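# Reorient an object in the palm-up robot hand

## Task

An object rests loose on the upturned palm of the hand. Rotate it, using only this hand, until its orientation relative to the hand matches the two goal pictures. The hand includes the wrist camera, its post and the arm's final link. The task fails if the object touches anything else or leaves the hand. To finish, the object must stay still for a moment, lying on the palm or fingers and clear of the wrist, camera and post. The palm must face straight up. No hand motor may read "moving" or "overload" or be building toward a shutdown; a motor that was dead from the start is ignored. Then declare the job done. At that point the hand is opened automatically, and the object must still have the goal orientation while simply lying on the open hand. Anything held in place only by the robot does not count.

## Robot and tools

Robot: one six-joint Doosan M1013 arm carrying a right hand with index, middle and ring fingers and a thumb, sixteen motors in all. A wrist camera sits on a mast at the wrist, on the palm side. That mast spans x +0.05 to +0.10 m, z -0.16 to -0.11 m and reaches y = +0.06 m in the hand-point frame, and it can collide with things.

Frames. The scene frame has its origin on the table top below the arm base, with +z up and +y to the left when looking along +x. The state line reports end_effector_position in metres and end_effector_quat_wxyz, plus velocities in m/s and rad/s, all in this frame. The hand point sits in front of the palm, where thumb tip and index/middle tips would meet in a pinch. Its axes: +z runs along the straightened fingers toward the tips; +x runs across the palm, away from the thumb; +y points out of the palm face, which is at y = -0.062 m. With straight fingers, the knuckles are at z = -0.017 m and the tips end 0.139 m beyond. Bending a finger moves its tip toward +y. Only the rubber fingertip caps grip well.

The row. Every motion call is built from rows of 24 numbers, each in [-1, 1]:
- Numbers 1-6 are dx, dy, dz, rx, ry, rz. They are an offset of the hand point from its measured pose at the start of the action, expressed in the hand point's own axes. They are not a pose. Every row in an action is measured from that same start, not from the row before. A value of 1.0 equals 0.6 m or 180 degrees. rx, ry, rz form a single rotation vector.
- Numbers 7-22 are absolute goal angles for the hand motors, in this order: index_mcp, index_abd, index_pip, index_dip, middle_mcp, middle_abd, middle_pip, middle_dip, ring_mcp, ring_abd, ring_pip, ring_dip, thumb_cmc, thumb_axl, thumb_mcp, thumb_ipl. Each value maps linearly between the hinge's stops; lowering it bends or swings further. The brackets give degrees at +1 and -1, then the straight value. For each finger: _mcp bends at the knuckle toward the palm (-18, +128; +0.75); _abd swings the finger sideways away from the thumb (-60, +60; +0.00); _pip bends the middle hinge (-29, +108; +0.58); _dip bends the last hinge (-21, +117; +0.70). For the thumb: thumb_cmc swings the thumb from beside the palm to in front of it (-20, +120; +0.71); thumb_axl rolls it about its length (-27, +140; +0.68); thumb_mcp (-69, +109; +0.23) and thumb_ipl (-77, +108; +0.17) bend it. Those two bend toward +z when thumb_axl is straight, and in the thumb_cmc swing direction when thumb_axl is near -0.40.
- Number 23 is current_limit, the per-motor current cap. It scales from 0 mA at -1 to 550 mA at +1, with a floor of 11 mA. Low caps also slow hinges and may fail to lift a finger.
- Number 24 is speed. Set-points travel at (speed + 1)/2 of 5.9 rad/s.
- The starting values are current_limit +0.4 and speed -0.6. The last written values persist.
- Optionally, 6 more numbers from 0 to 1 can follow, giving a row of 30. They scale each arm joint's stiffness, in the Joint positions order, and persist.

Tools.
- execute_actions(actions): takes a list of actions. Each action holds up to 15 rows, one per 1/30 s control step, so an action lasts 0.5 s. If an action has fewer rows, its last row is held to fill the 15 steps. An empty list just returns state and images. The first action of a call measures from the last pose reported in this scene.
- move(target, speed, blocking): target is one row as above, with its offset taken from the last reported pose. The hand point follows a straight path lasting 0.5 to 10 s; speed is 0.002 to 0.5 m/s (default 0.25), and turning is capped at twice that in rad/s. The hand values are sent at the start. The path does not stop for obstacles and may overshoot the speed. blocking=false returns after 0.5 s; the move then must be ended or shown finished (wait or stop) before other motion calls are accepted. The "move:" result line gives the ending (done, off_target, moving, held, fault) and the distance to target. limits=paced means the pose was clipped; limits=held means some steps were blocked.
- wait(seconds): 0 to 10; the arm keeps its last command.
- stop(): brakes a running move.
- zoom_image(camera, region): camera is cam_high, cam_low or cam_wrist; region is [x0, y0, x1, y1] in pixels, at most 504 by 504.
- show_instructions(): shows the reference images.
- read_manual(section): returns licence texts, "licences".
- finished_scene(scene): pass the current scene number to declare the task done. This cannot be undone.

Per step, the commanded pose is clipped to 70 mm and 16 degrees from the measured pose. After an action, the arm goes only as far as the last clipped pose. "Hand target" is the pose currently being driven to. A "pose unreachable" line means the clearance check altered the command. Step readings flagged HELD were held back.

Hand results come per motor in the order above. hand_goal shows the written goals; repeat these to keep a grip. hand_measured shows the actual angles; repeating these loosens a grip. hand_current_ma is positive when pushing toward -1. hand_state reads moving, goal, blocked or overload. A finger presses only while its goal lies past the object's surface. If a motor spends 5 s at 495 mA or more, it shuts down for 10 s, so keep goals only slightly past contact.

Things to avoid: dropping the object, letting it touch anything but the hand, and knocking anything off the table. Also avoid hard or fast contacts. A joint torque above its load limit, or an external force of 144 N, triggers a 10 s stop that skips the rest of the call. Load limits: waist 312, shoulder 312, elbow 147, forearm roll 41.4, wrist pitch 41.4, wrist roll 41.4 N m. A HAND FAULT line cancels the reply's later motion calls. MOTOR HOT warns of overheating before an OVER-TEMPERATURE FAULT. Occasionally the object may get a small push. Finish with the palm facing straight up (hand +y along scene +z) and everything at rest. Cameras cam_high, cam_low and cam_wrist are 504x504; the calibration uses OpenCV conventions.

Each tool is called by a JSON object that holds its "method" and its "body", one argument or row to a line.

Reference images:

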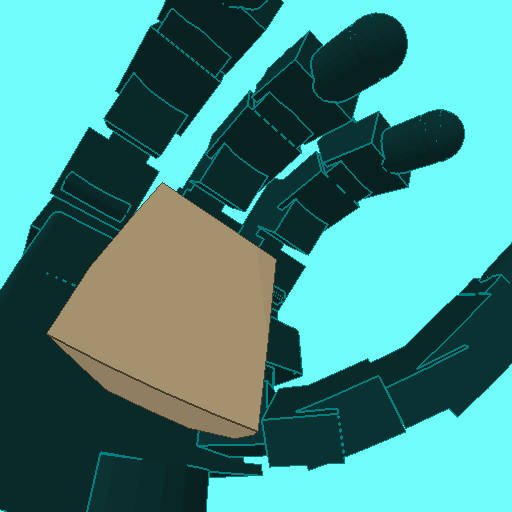

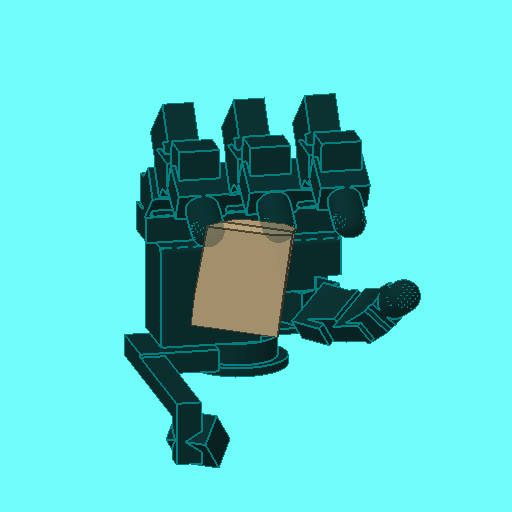

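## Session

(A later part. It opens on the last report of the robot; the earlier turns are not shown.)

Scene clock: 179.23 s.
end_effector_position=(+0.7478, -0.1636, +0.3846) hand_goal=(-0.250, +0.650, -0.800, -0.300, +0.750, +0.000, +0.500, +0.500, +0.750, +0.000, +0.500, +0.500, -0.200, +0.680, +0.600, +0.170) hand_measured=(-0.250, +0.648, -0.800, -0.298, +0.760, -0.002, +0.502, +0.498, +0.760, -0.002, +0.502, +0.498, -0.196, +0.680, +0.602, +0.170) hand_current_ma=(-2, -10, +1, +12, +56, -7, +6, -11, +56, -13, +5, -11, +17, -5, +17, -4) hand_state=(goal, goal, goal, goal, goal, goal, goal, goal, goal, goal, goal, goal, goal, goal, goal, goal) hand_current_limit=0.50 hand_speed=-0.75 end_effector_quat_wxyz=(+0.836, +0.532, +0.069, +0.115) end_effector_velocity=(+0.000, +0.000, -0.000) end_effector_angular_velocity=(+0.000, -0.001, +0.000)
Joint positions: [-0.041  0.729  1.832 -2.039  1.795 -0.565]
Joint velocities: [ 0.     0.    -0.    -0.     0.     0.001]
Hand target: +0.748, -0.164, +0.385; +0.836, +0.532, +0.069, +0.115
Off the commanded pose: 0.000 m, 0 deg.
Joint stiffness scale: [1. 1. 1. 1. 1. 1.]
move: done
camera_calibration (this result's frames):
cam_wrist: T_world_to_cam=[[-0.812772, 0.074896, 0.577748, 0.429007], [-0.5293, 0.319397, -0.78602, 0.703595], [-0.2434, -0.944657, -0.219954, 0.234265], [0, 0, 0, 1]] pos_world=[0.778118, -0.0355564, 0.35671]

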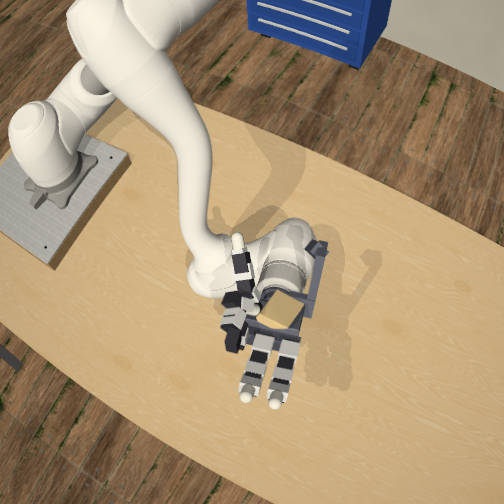

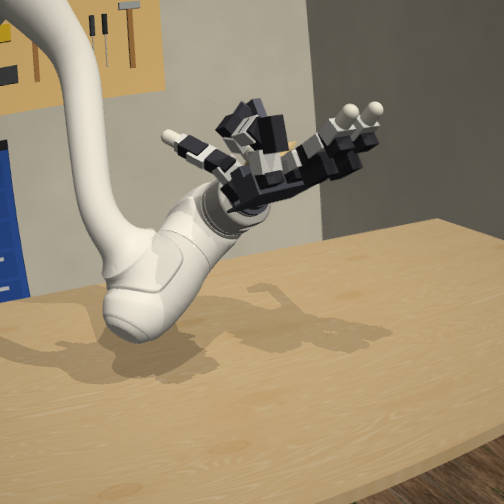

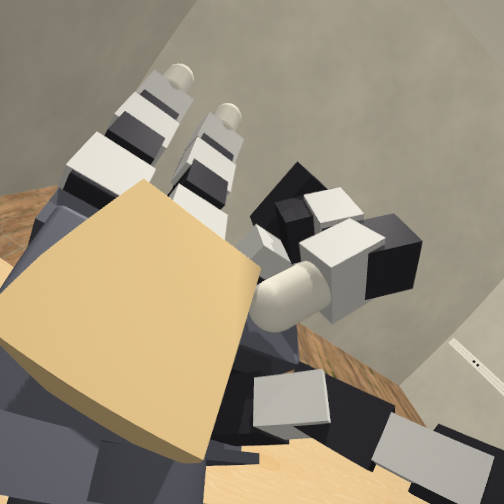

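{"method": "move", "body": {
  "target": [0,0,0,0.137,0,0,0.1,0,0.5,0.5,0.1,0,0.5,0.5,0.1,0,0.5,0.5,-0.2,0.68,0.6,0.17,0.5,-0.6],
  "speed": 0.12
}}

{"method": "move", "body": {
  "target": [0,0,0,0.11,0,0,0.1,0,0.5,0.5,0.1,0,0.5,0.5,0.1,0,0.5,0.5,-0.2,0.68,0.6,0.17,0.5,-0.6],
  "speed": 0.06
}}

Scene clock: 198.97 s.
end_effector_position=(+0.7478, -0.1644, +0.3857) hand_goal=(+0.100, +0.000, +0.500, +0.500, +0.100, +0.000, +0.500, +0.500, +0.100, +0.000, +0.500, +0.500, -0.200, +0.680, +0.600, +0.170) hand_measured=(+0.106, +0.002, +0.500, +0.498, +0.114, -0.002, +0.502, +0.498, +0.112, -0.002, +0.502, +0.498, -0.196, +0.680, +0.602, +0.170) hand_current_ma=(+37, +13, -3, -13, +74, -7, +6, -11, +73, -13, +5, -11, +17, -5, +18, -4) hand_state=(goal, goal, goal, goal, goal, goal, goal, goal, goal, goal, goal, goal, goal, goal, goal, goal) hand_current_limit=0.50 hand_speed=-0.60 end_effector_quat_wxyz=(+0.706, +0.695, +0.090, +0.098) end_effector_velocity=(+0.000, -0.001, -0.001) end_effector_angular_velocity=(+0.012, +0.007, -0.001)
Joint positions: [ 0.038  0.59   1.844 -1.734  1.458 -0.687]
Joint velocities: [ 0.001 -0.003  0.     0.01  -0.01  -0.007]
Hand target: +0.748, -0.164, +0.385; +0.703, +0.698, +0.092, +0.097
Off the commanded pose: 0.001 m, 1 deg.
Joint stiffness scale: [1. 1. 1. 1. 1. 1.]
move: done
camera_calibration (this result's frames):
cam_wrist: T_world_to_cam=[[-0.745168, -0.177645, 0.64278, 0.31122], [-0.602555, 0.592359, -0.534825, 0.707412], [-0.285748, -0.785845, -0.548448, 0.418225], [0, 0, 0, 1]] pos_world=[0.777673, -0.035095, 0.407671]

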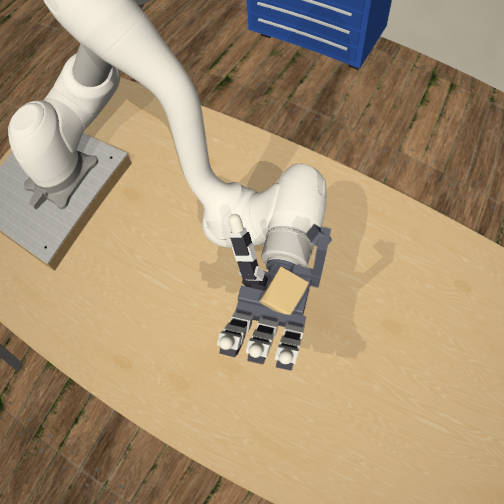

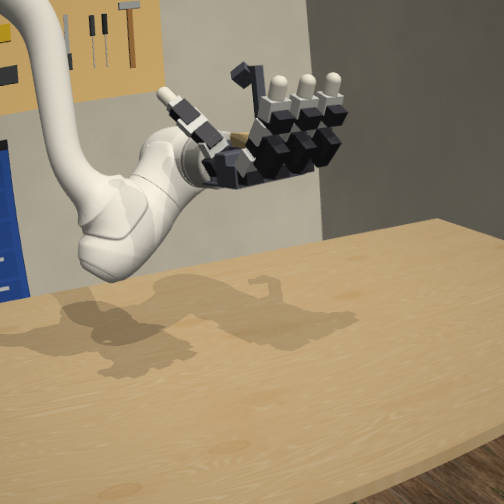

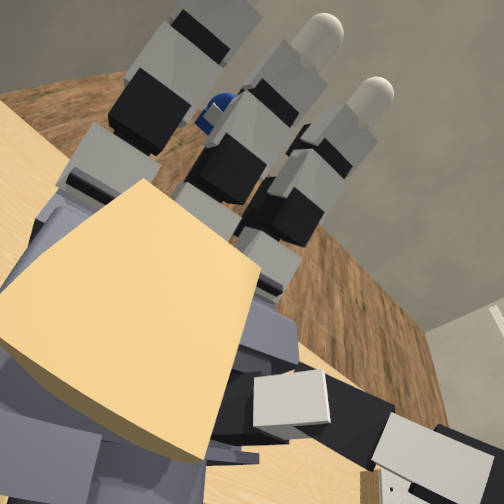

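Scene clock: 202.13 s.
end_effector_position=(+0.7454, -0.1660, +0.3843) hand_goal=(+0.100, +0.000, +0.500, +0.500, +0.100, +0.000, +0.500, +0.500, +0.100, +0.000, +0.500, +0.500, -0.200, +0.680, +0.600, +0.170) hand_measured=(+0.110, +0.002, +0.500, +0.498, +0.114, -0.002, +0.502, +0.498, +0.112, -0.002, +0.502, +0.498, -0.196, +0.680, +0.602, +0.170) hand_current_ma=(+51, +13, +1, -12, +74, -7, +6, -11, +73, -13, +5, -11, +17, -5, +18, -4) hand_state=(goal, goal, goal, goal, goal, goal, goal, goal, goal, goal, goal, goal, goal, goal, goal, goal) hand_current_limit=0.50 hand_speed=-0.60 end_effector_quat_wxyz=(+0.580, +0.804, +0.105, +0.078) end_effector_velocity=(-0.000, -0.000, -0.001) end_effector_angular_velocity=(+0.010, +0.004, -0.000)
Joint positions: [ 0.058  0.482  1.818 -1.439  1.233 -0.888]
Joint velocities: [-0.    -0.002 -0.001  0.01  -0.006 -0.008]
Hand target: +0.748, -0.164, +0.386; +0.576, +0.806, +0.106, +0.081
Off the commanded pose: 0.003 m, 1 deg.
Joint stiffness scale: [1. 1. 1. 1. 1. 1.]
move: done
camera_calibration (this result's frames):
cam_wrist: T_world_to_cam=[[-0.68663, -0.382909, 0.617997, 0.241946], [-0.638063, 0.724821, -0.259828, 0.648977], [-0.348447, -0.572726, -0.742004, 0.571997], [0, 0, 0, 1]] pos_world=[0.779526, -0.0501517, 0.443524]

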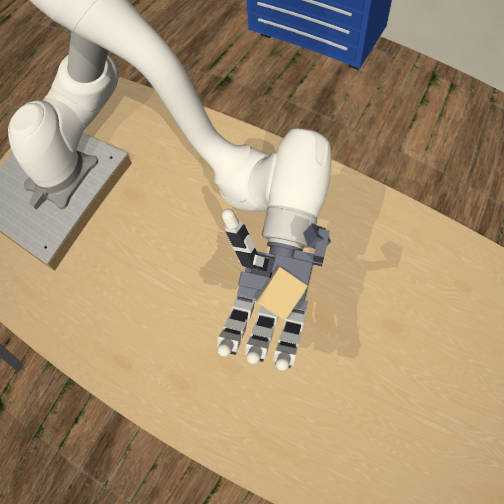

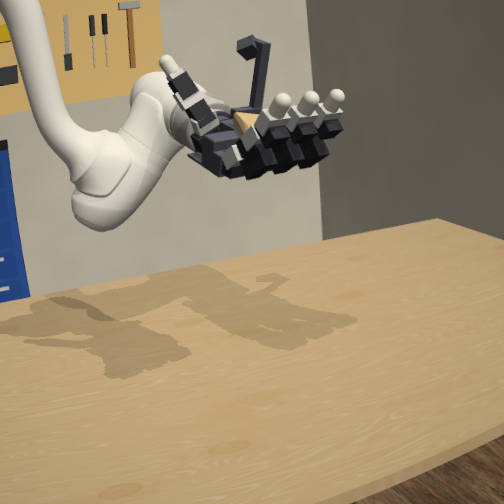

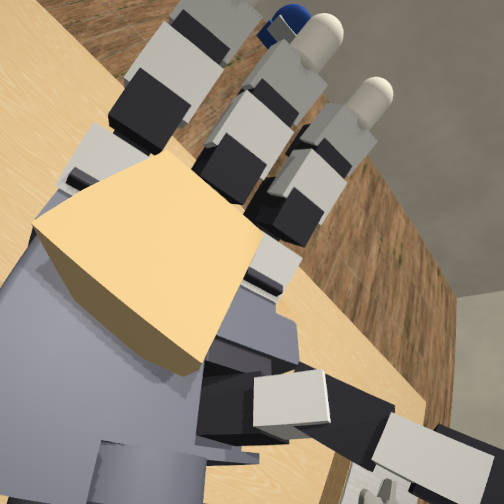

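{"method": "move", "body": {
  "target": [0,0,0,-0.105,0,0,0.1,0,0.5,0.5,0.1,0,0.5,0.5,0.1,0.9,-0.8,-0.3,0.2,0.68,0.6,0.17,0.5,-0.6],
  "speed": 0.1
}}

{"method": "move", "body": {
  "target": [0,0,0,0,0,0,0.1,0,0.5,0.5,0.1,0,0.5,0.5,-0.22,0.9,-0.8,-0.3,0.2,0.68,0.6,0.17,0.5,-0.6]
}}

{"method": "move", "body": {
  "target": [0,0,0,0,0,0,0.1,0,0.5,0.5,0.1,0,0.5,0.5,-0.25,0.1,-0.8,-0.3,0.2,0.68,0.6,0.17,0.5,-0.75]
}}

{"method": "zoom_image", "body": {
  "camera": "cam_high",
  "region": [150,180,400,430]
}}

Scene clock: 212.23 s.
end_effector_position=(+0.7475, -0.1650, +0.3855) hand_goal=(+0.100, +0.000, +0.500, +0.500, +0.100, +0.000, +0.500, +0.500, +0.100, +0.900, -0.800, -0.300, +0.200, +0.680, +0.600, +0.170) hand_measured=(+0.110, +0.002, +0.500, +0.498, +0.108, +0.002, +0.500, +0.498, +0.110, +0.898, -0.798, -0.298, +0.208, +0.680, +0.602, +0.170) hand_current_ma=(+54, +13, +1, -12, +42, +14, -1, -11, +61, -11, +6, +11, +39, -6, +18, -4) hand_state=(goal, goal, goal, goal, goal, goal, goal, goal, goal, goal, goal, goal, goal, goal, goal, goal) hand_current_limit=0.50 hand_speed=-0.60 end_effector_quat_wxyz=(+0.701, +0.701, +0.091, +0.096) end_effector_velocity=(+0.000, -0.000, +0.002) end_effector_angular_velocity=(-0.010, -0.005, -0.001)
Joint positions: [ 0.039  0.585  1.843 -1.721  1.447 -0.696]
Joint velocities: [-0.002  0.002 -0.001 -0.008  0.008  0.004]
Hand target: +0.745, -0.166, +0.384; +0.704, +0.698, +0.091, +0.094
Off the commanded pose: 0.003 m, 0 deg.
Joint stiffness scale: [1. 1. 1. 1. 1. 1.]
move: done
camera_calibration (this result's frames):
cam_wrist: T_world_to_cam=[[-0.74163, -0.186085, 0.644482, 0.306355], [-0.604675, 0.60142, -0.522171, 0.705723], [-0.290437, -0.77696, -0.558552, 0.426398], [0, 0, 0, 1]] pos_world=[0.777776, -0.036134, 0.409233]

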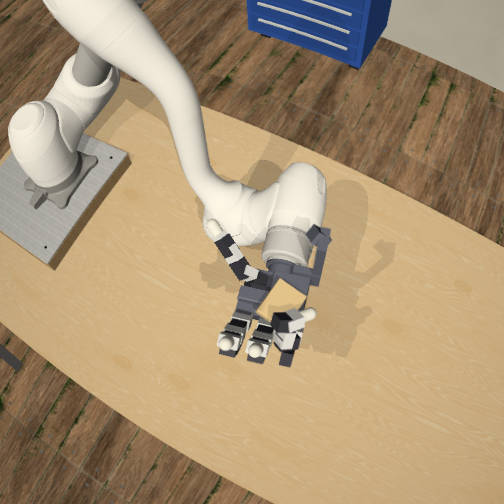

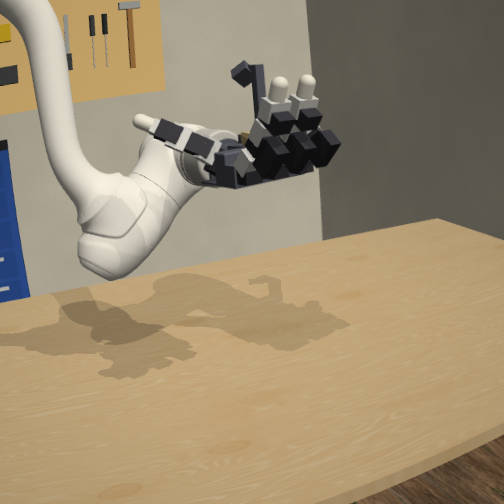

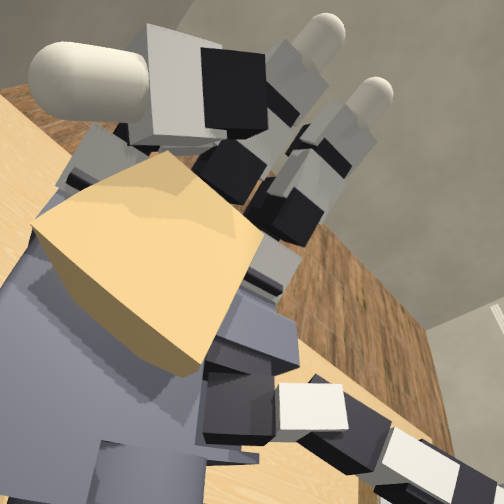

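Scene clock: 212.83 s.
end_effector_position=(+0.7475, -0.1650, +0.3855) hand_goal=(+0.100, +0.000, +0.500, +0.500, +0.100, +0.000, +0.500, +0.500, -0.220, +0.900, -0.800, -0.300, +0.200, +0.680, +0.600, +0.170) hand_measured=(+0.110, +0.002, +0.500, +0.498, +0.108, +0.002, +0.500, +0.498, -0.214, +0.898, -0.798, -0.298, +0.208, +0.680, +0.602, +0.170) hand_current_ma=(+54, +13, +1, -12, +42, +14, -1, -11, +37, -9, +5, +11, +39, -6, +18, -4) hand_state=(goal, goal, goal, goal, goal, goal, goal, goal, goal, goal, goal, goal, goal, goal, goal, goal) hand_current_limit=0.50 hand_speed=-0.60 end_effector_quat_wxyz=(+0.701, +0.701, +0.091, +0.096) end_effector_velocity=(+0.000, +0.000, -0.000) end_effector_angular_velocity=(-0.001, +0.002, +0.000)
Joint positions: [ 0.039  0.585  1.843 -1.721  1.447 -0.696]
Joint velocities: [ 0.     0.    -0.    -0.    -0.    -0.002]
Hand target: +0.747, -0.165, +0.386; +0.701, +0.701, +0.091, +0.096
Off the commanded pose: 0.000 m, 0 deg.
Joint stiffness scale: [1. 1. 1. 1. 1. 1.]
move: done
camera_calibration (this result's frames):
cam_wrist: T_world_to_cam=[[-0.741676, -0.185985, 0.644459, 0.306403], [-0.604638, 0.601339, -0.522307, 0.705742], [-0.290396, -0.777046, -0.558452, 0.426326], [0, 0, 0, 1]] pos_world=[0.777773, -0.0361284, 0.409232]

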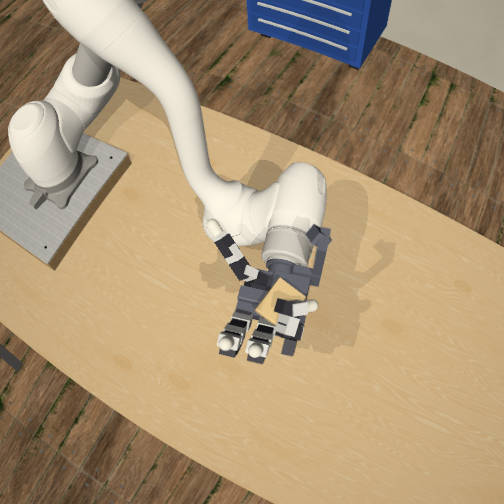

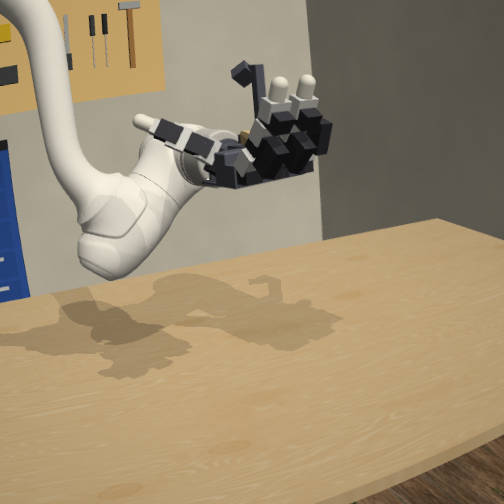

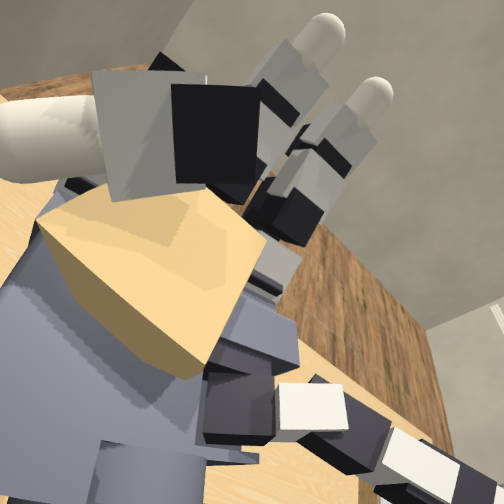

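Scene clock: 214.23 s.
end_effector_position=(+0.7475, -0.1650, +0.3855) hand_goal=(+0.100, +0.000, +0.500, +0.500, +0.100, +0.000, +0.500, +0.500, -0.250, +0.100, -0.800, -0.300, +0.200, +0.680, +0.600, +0.170) hand_measured=(+0.110, +0.002, +0.500, +0.498, +0.108, +0.002, +0.500, +0.498, -0.246, +0.114, -0.800, -0.298, +0.208, +0.680, +0.602, +0.170) hand_current_ma=(+54, +13, +1, -12, +42, +14, -1, -11, +23, +59, +3, +11, +39, -6, +18, -4) hand_state=(goal, goal, goal, goal, goal, goal, goal, goal, goal, goal, goal, goal, goal, goal, goal, goal) hand_current_limit=0.50 hand_speed=-0.75 end_effector_quat_wxyz=(+0.701, +0.701, +0.091, +0.096) end_effector_velocity=(-0.000, -0.000, +0.000) end_effector_angular_velocity=(+0.001, -0.001, +0.000)
Joint positions: [ 0.039  0.585  1.843 -1.721  1.447 -0.696]
Joint velocities: [-0.    -0.     0.     0.    -0.001  0.001]
Hand target: +0.747, -0.165, +0.386; +0.701, +0.701, +0.091, +0.096
Off the commanded pose: 0.000 m, 0 deg.
Joint stiffness scale: [1. 1. 1. 1. 1. 1.]
move: done
camera_calibration (this result's frames):
cam_wrist: T_world_to_cam=[[-0.741676, -0.185985, 0.644458, 0.306403], [-0.604638, 0.601339, -0.522307, 0.705741], [-0.290396, -0.777046, -0.558452, 0.426326], [0, 0, 0, 1]] pos_world=[0.777773, -0.0361284, 0.409233]

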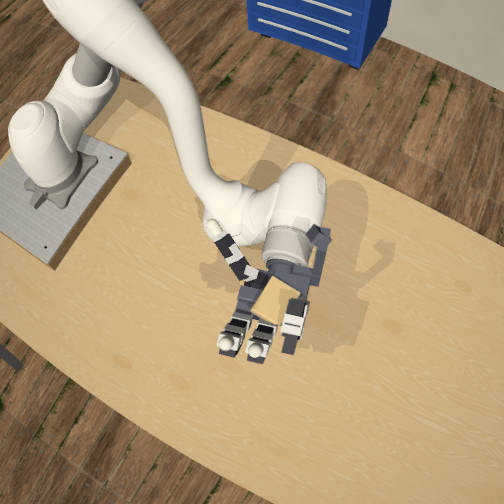

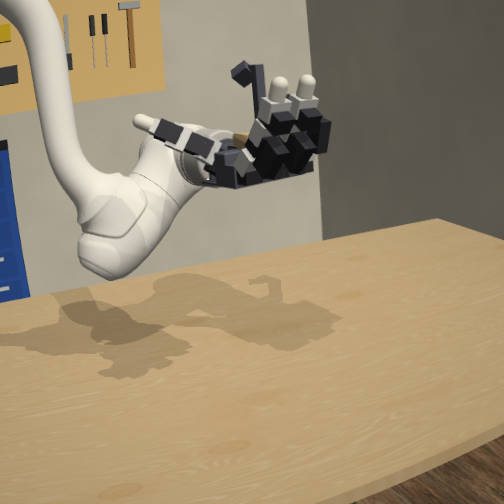

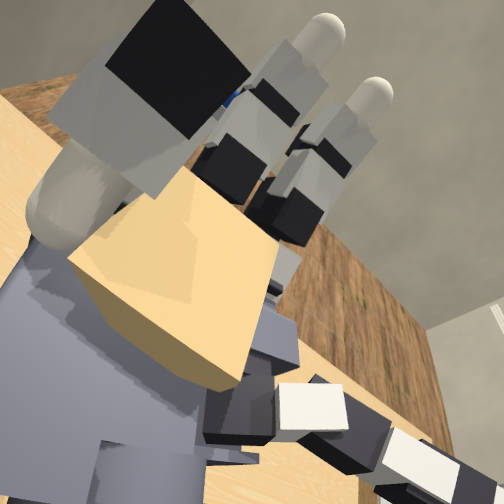

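Region (150, 180, 400, 430) of cam_high's 504x504 image, scaled by 2.016, with more detail than that image has.

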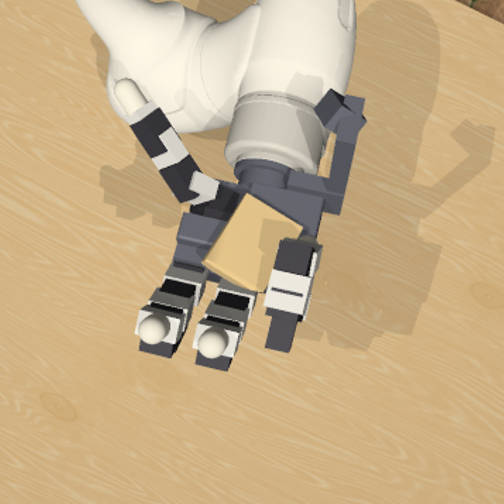

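A bit more, then back off and open.

{"method": "move", "body": {
  "target": [0,0,0,0,0,0,0.1,0,0.5,0.5,0.1,0,0.5,0.5,-0.25,-0.15,-0.8,-0.3,0.6,0.68,0.6,0.17,0.5,-0.75]
}}

{"method": "move", "body": {
  "target": [0,0,0,0,0,0,0.1,0,0.5,0.5,0.1,0,0.5,0.5,-0.25,0.5,-0.8,-0.3,0.6,0.68,0.6,0.17,0.5,-0.6]
}}

{"method": "move", "body": {
  "target": [0,0,0,0,0,0,0.7,0,0.5,0.5,0.7,0,0.5,0.5,0.7,0,0.5,0.5,0.6,0.68,0.3,0.17,0.5,-0.6]
}}

{"method": "zoom_image", "body": {
  "camera": "cam_high",
  "region": [150,180,400,430]
}}

Scene clock: 222.60 s.
end_effector_position=(+0.7475, -0.1650, +0.3855) hand_goal=(+0.100, +0.000, +0.500, +0.500, +0.100, +0.000, +0.500, +0.500, -0.250, -0.150, -0.800, -0.300, +0.600, +0.680, +0.600, +0.170) hand_measured=(+0.110, +0.002, +0.500, +0.498, +0.108, +0.002, +0.500, +0.498, -0.246, -0.144, -0.798, -0.298, +0.610, +0.678, +0.602, +0.170) hand_current_ma=(+54, +13, +1, -12, +42, +14, -1, -11, +23, +23, +5, +11, +48, -8, +18, -4) hand_state=(goal, goal, goal, goal, goal, goal, goal, goal, goal, goal, goal, goal, goal, goal, goal, goal) hand_current_limit=0.50 hand_speed=-0.75 end_effector_quat_wxyz=(+0.701, +0.701, +0.091, +0.096) end_effector_velocity=(-0.000, -0.000, +0.000) end_effector_angular_velocity=(+0.000, -0.000, -0.000)
Joint positions: [ 0.039  0.585  1.843 -1.721  1.447 -0.696]
Joint velocities: [-0.    -0.001  0.     0.    -0.     0.   ]
Hand target: +0.747, -0.165, +0.386; +0.701, +0.701, +0.091, +0.096
Off the commanded pose: 0.000 m, 0 deg.
Joint stiffness scale: [1. 1. 1. 1. 1. 1.]
move: done
camera_calibration (this result's frames):
cam_wrist: T_world_to_cam=[[-0.741676, -0.185985, 0.644458, 0.306403], [-0.604638, 0.601339, -0.522307, 0.705741], [-0.290396, -0.777046, -0.558452, 0.426326], [0, 0, 0, 1]] pos_world=[0.777773, -0.0361284, 0.409233]

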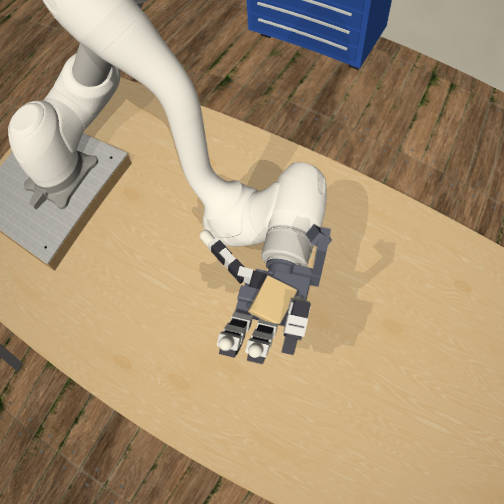

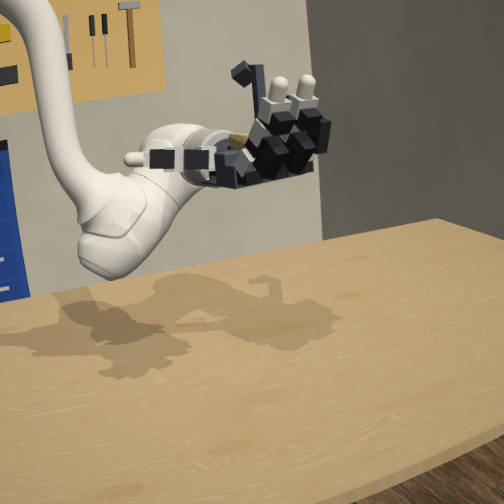

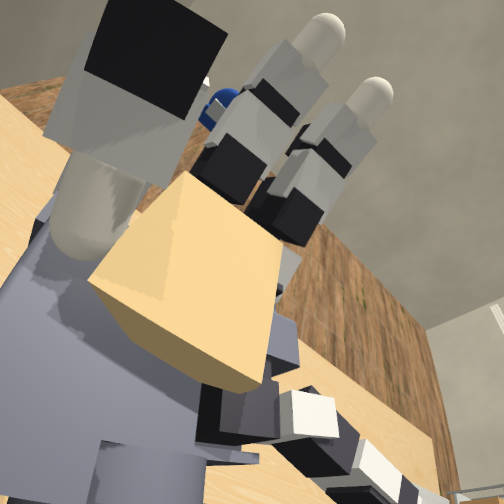

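Scene clock: 223.47 s.
end_effector_position=(+0.7475, -0.1650, +0.3855) hand_goal=(+0.100, +0.000, +0.500, +0.500, +0.100, +0.000, +0.500, +0.500, -0.250, +0.500, -0.800, -0.300, +0.600, +0.680, +0.600, +0.170) hand_measured=(+0.110, +0.002, +0.500, +0.498, +0.108, +0.002, +0.500, +0.498, -0.246, +0.498, -0.800, -0.298, +0.610, +0.678, +0.602, +0.170) hand_current_ma=(+54, +13, +1, -12, +42, +14, -1, -11, +23, -11, +0, +11, +48, -8, +18, -4) hand_state=(goal, goal, goal, goal, goal, goal, goal, goal, goal, goal, goal, goal, goal, goal, goal, goal) hand_current_limit=0.50 hand_speed=-0.60 end_effector_quat_wxyz=(+0.701, +0.701, +0.091, +0.096) end_effector_velocity=(-0.000, -0.000, +0.001) end_effector_angular_velocity=(+0.000, -0.003, -0.000)
Joint positions: [ 0.039  0.585  1.843 -1.721  1.447 -0.696]
Joint velocities: [-0.    -0.001 -0.001  0.     0.     0.001]
Hand target: +0.747, -0.165, +0.386; +0.701, +0.701, +0.091, +0.096
Off the commanded pose: 0.000 m, 0 deg.
Joint stiffness scale: [1. 1. 1. 1. 1. 1.]
move: done
camera_calibration (this result's frames):
cam_wrist: T_world_to_cam=[[-0.741676, -0.185986, 0.644458, 0.306403], [-0.604638, 0.601339, -0.522307, 0.705741], [-0.290396, -0.777046, -0.558452, 0.426326], [0, 0, 0, 1]] pos_world=[0.777773, -0.0361283, 0.409233]

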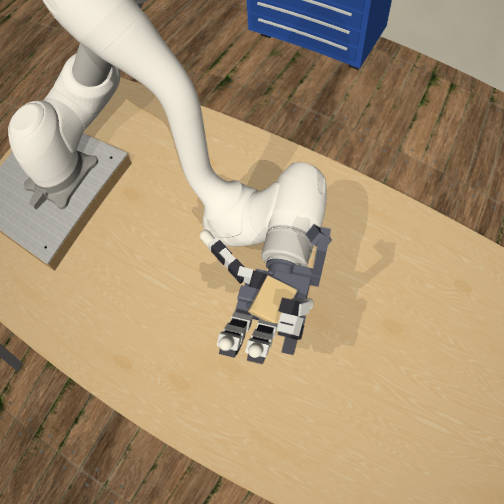

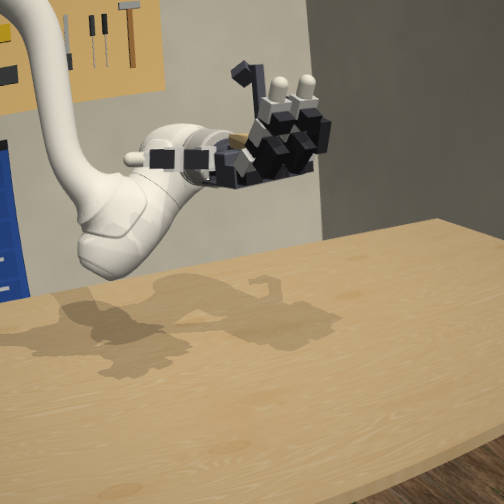

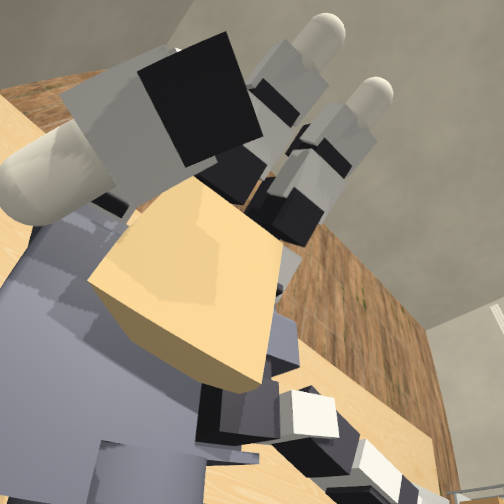

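Scene clock: 225.07 s.
end_effector_position=(+0.7475, -0.1650, +0.3855) hand_goal=(+0.700, +0.000, +0.500, +0.500, +0.700, +0.000, +0.500, +0.500, +0.700, +0.000, +0.500, +0.500, +0.600, +0.680, +0.300, +0.170) hand_measured=(+0.710, +0.002, +0.500, +0.498, +0.710, +0.002, +0.500, +0.498, +0.710, +0.004, +0.500, +0.498, +0.610, +0.678, +0.302, +0.170) hand_current_ma=(+58, +13, +4, -11, +54, +14, +4, -11, +54, +15, +3, -11, +54, -8, +14, -4) hand_state=(goal, goal, goal, goal, goal, goal, goal, goal, goal, goal, goal, goal, goal, goal, goal, goal) hand_current_limit=0.50 hand_speed=-0.60 end_effector_quat_wxyz=(+0.701, +0.701, +0.091, +0.096) end_effector_velocity=(-0.000, -0.000, -0.001) end_effector_angular_velocity=(-0.000, +0.001, -0.000)
Joint positions: [ 0.039  0.585  1.843 -1.721  1.447 -0.696]
Joint velocities: [-0.     0.     0.001  0.     0.     0.   ]
Hand target: +0.747, -0.165, +0.386; +0.701, +0.701, +0.091, +0.096
Off the commanded pose: 0.000 m, 0 deg.
Joint stiffness scale: [1. 1. 1. 1. 1. 1.]
move: done
camera_calibration (this result's frames):
cam_wrist: T_world_to_cam=[[-0.741676, -0.185986, 0.644458, 0.306403], [-0.604638, 0.601339, -0.522307, 0.705742], [-0.290396, -0.777046, -0.558452, 0.426326], [0, 0, 0, 1]] pos_world=[0.777773, -0.0361282, 0.409233]

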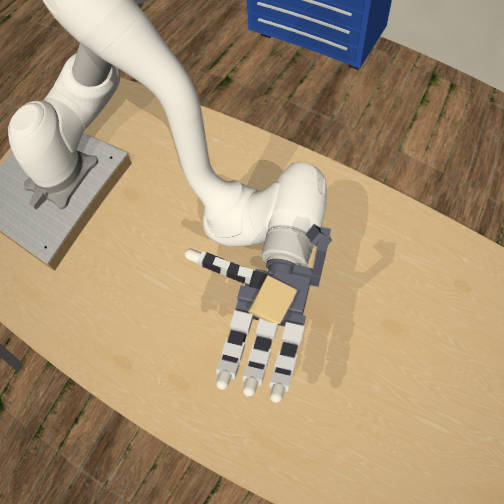

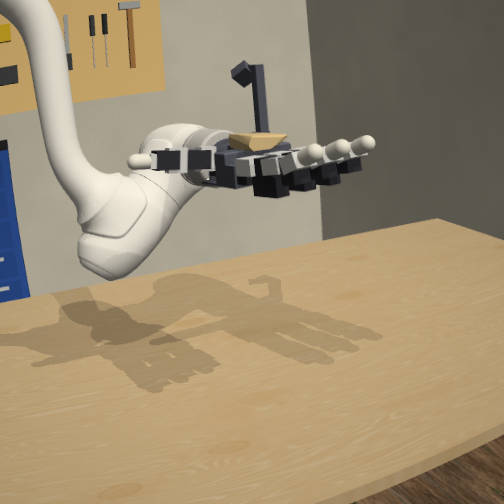

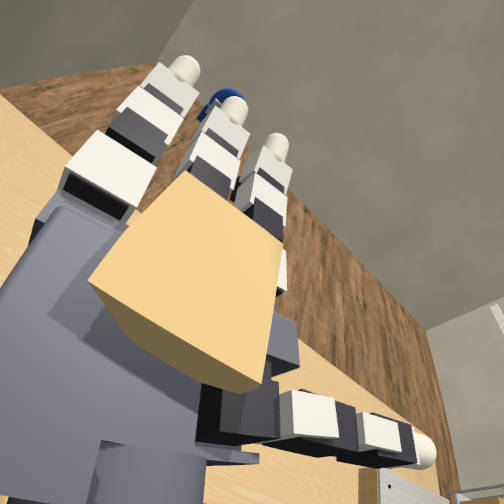

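Region (150, 180, 400, 430) of cam_high's 504x504 image, scaled by 2.016, with more detail than that image has.

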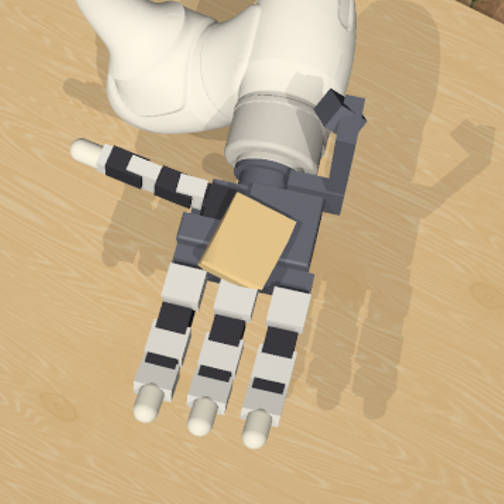

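{"method": "finished_scene", "body": {
  "scene": 1
}}

The scene is finished: the task was done.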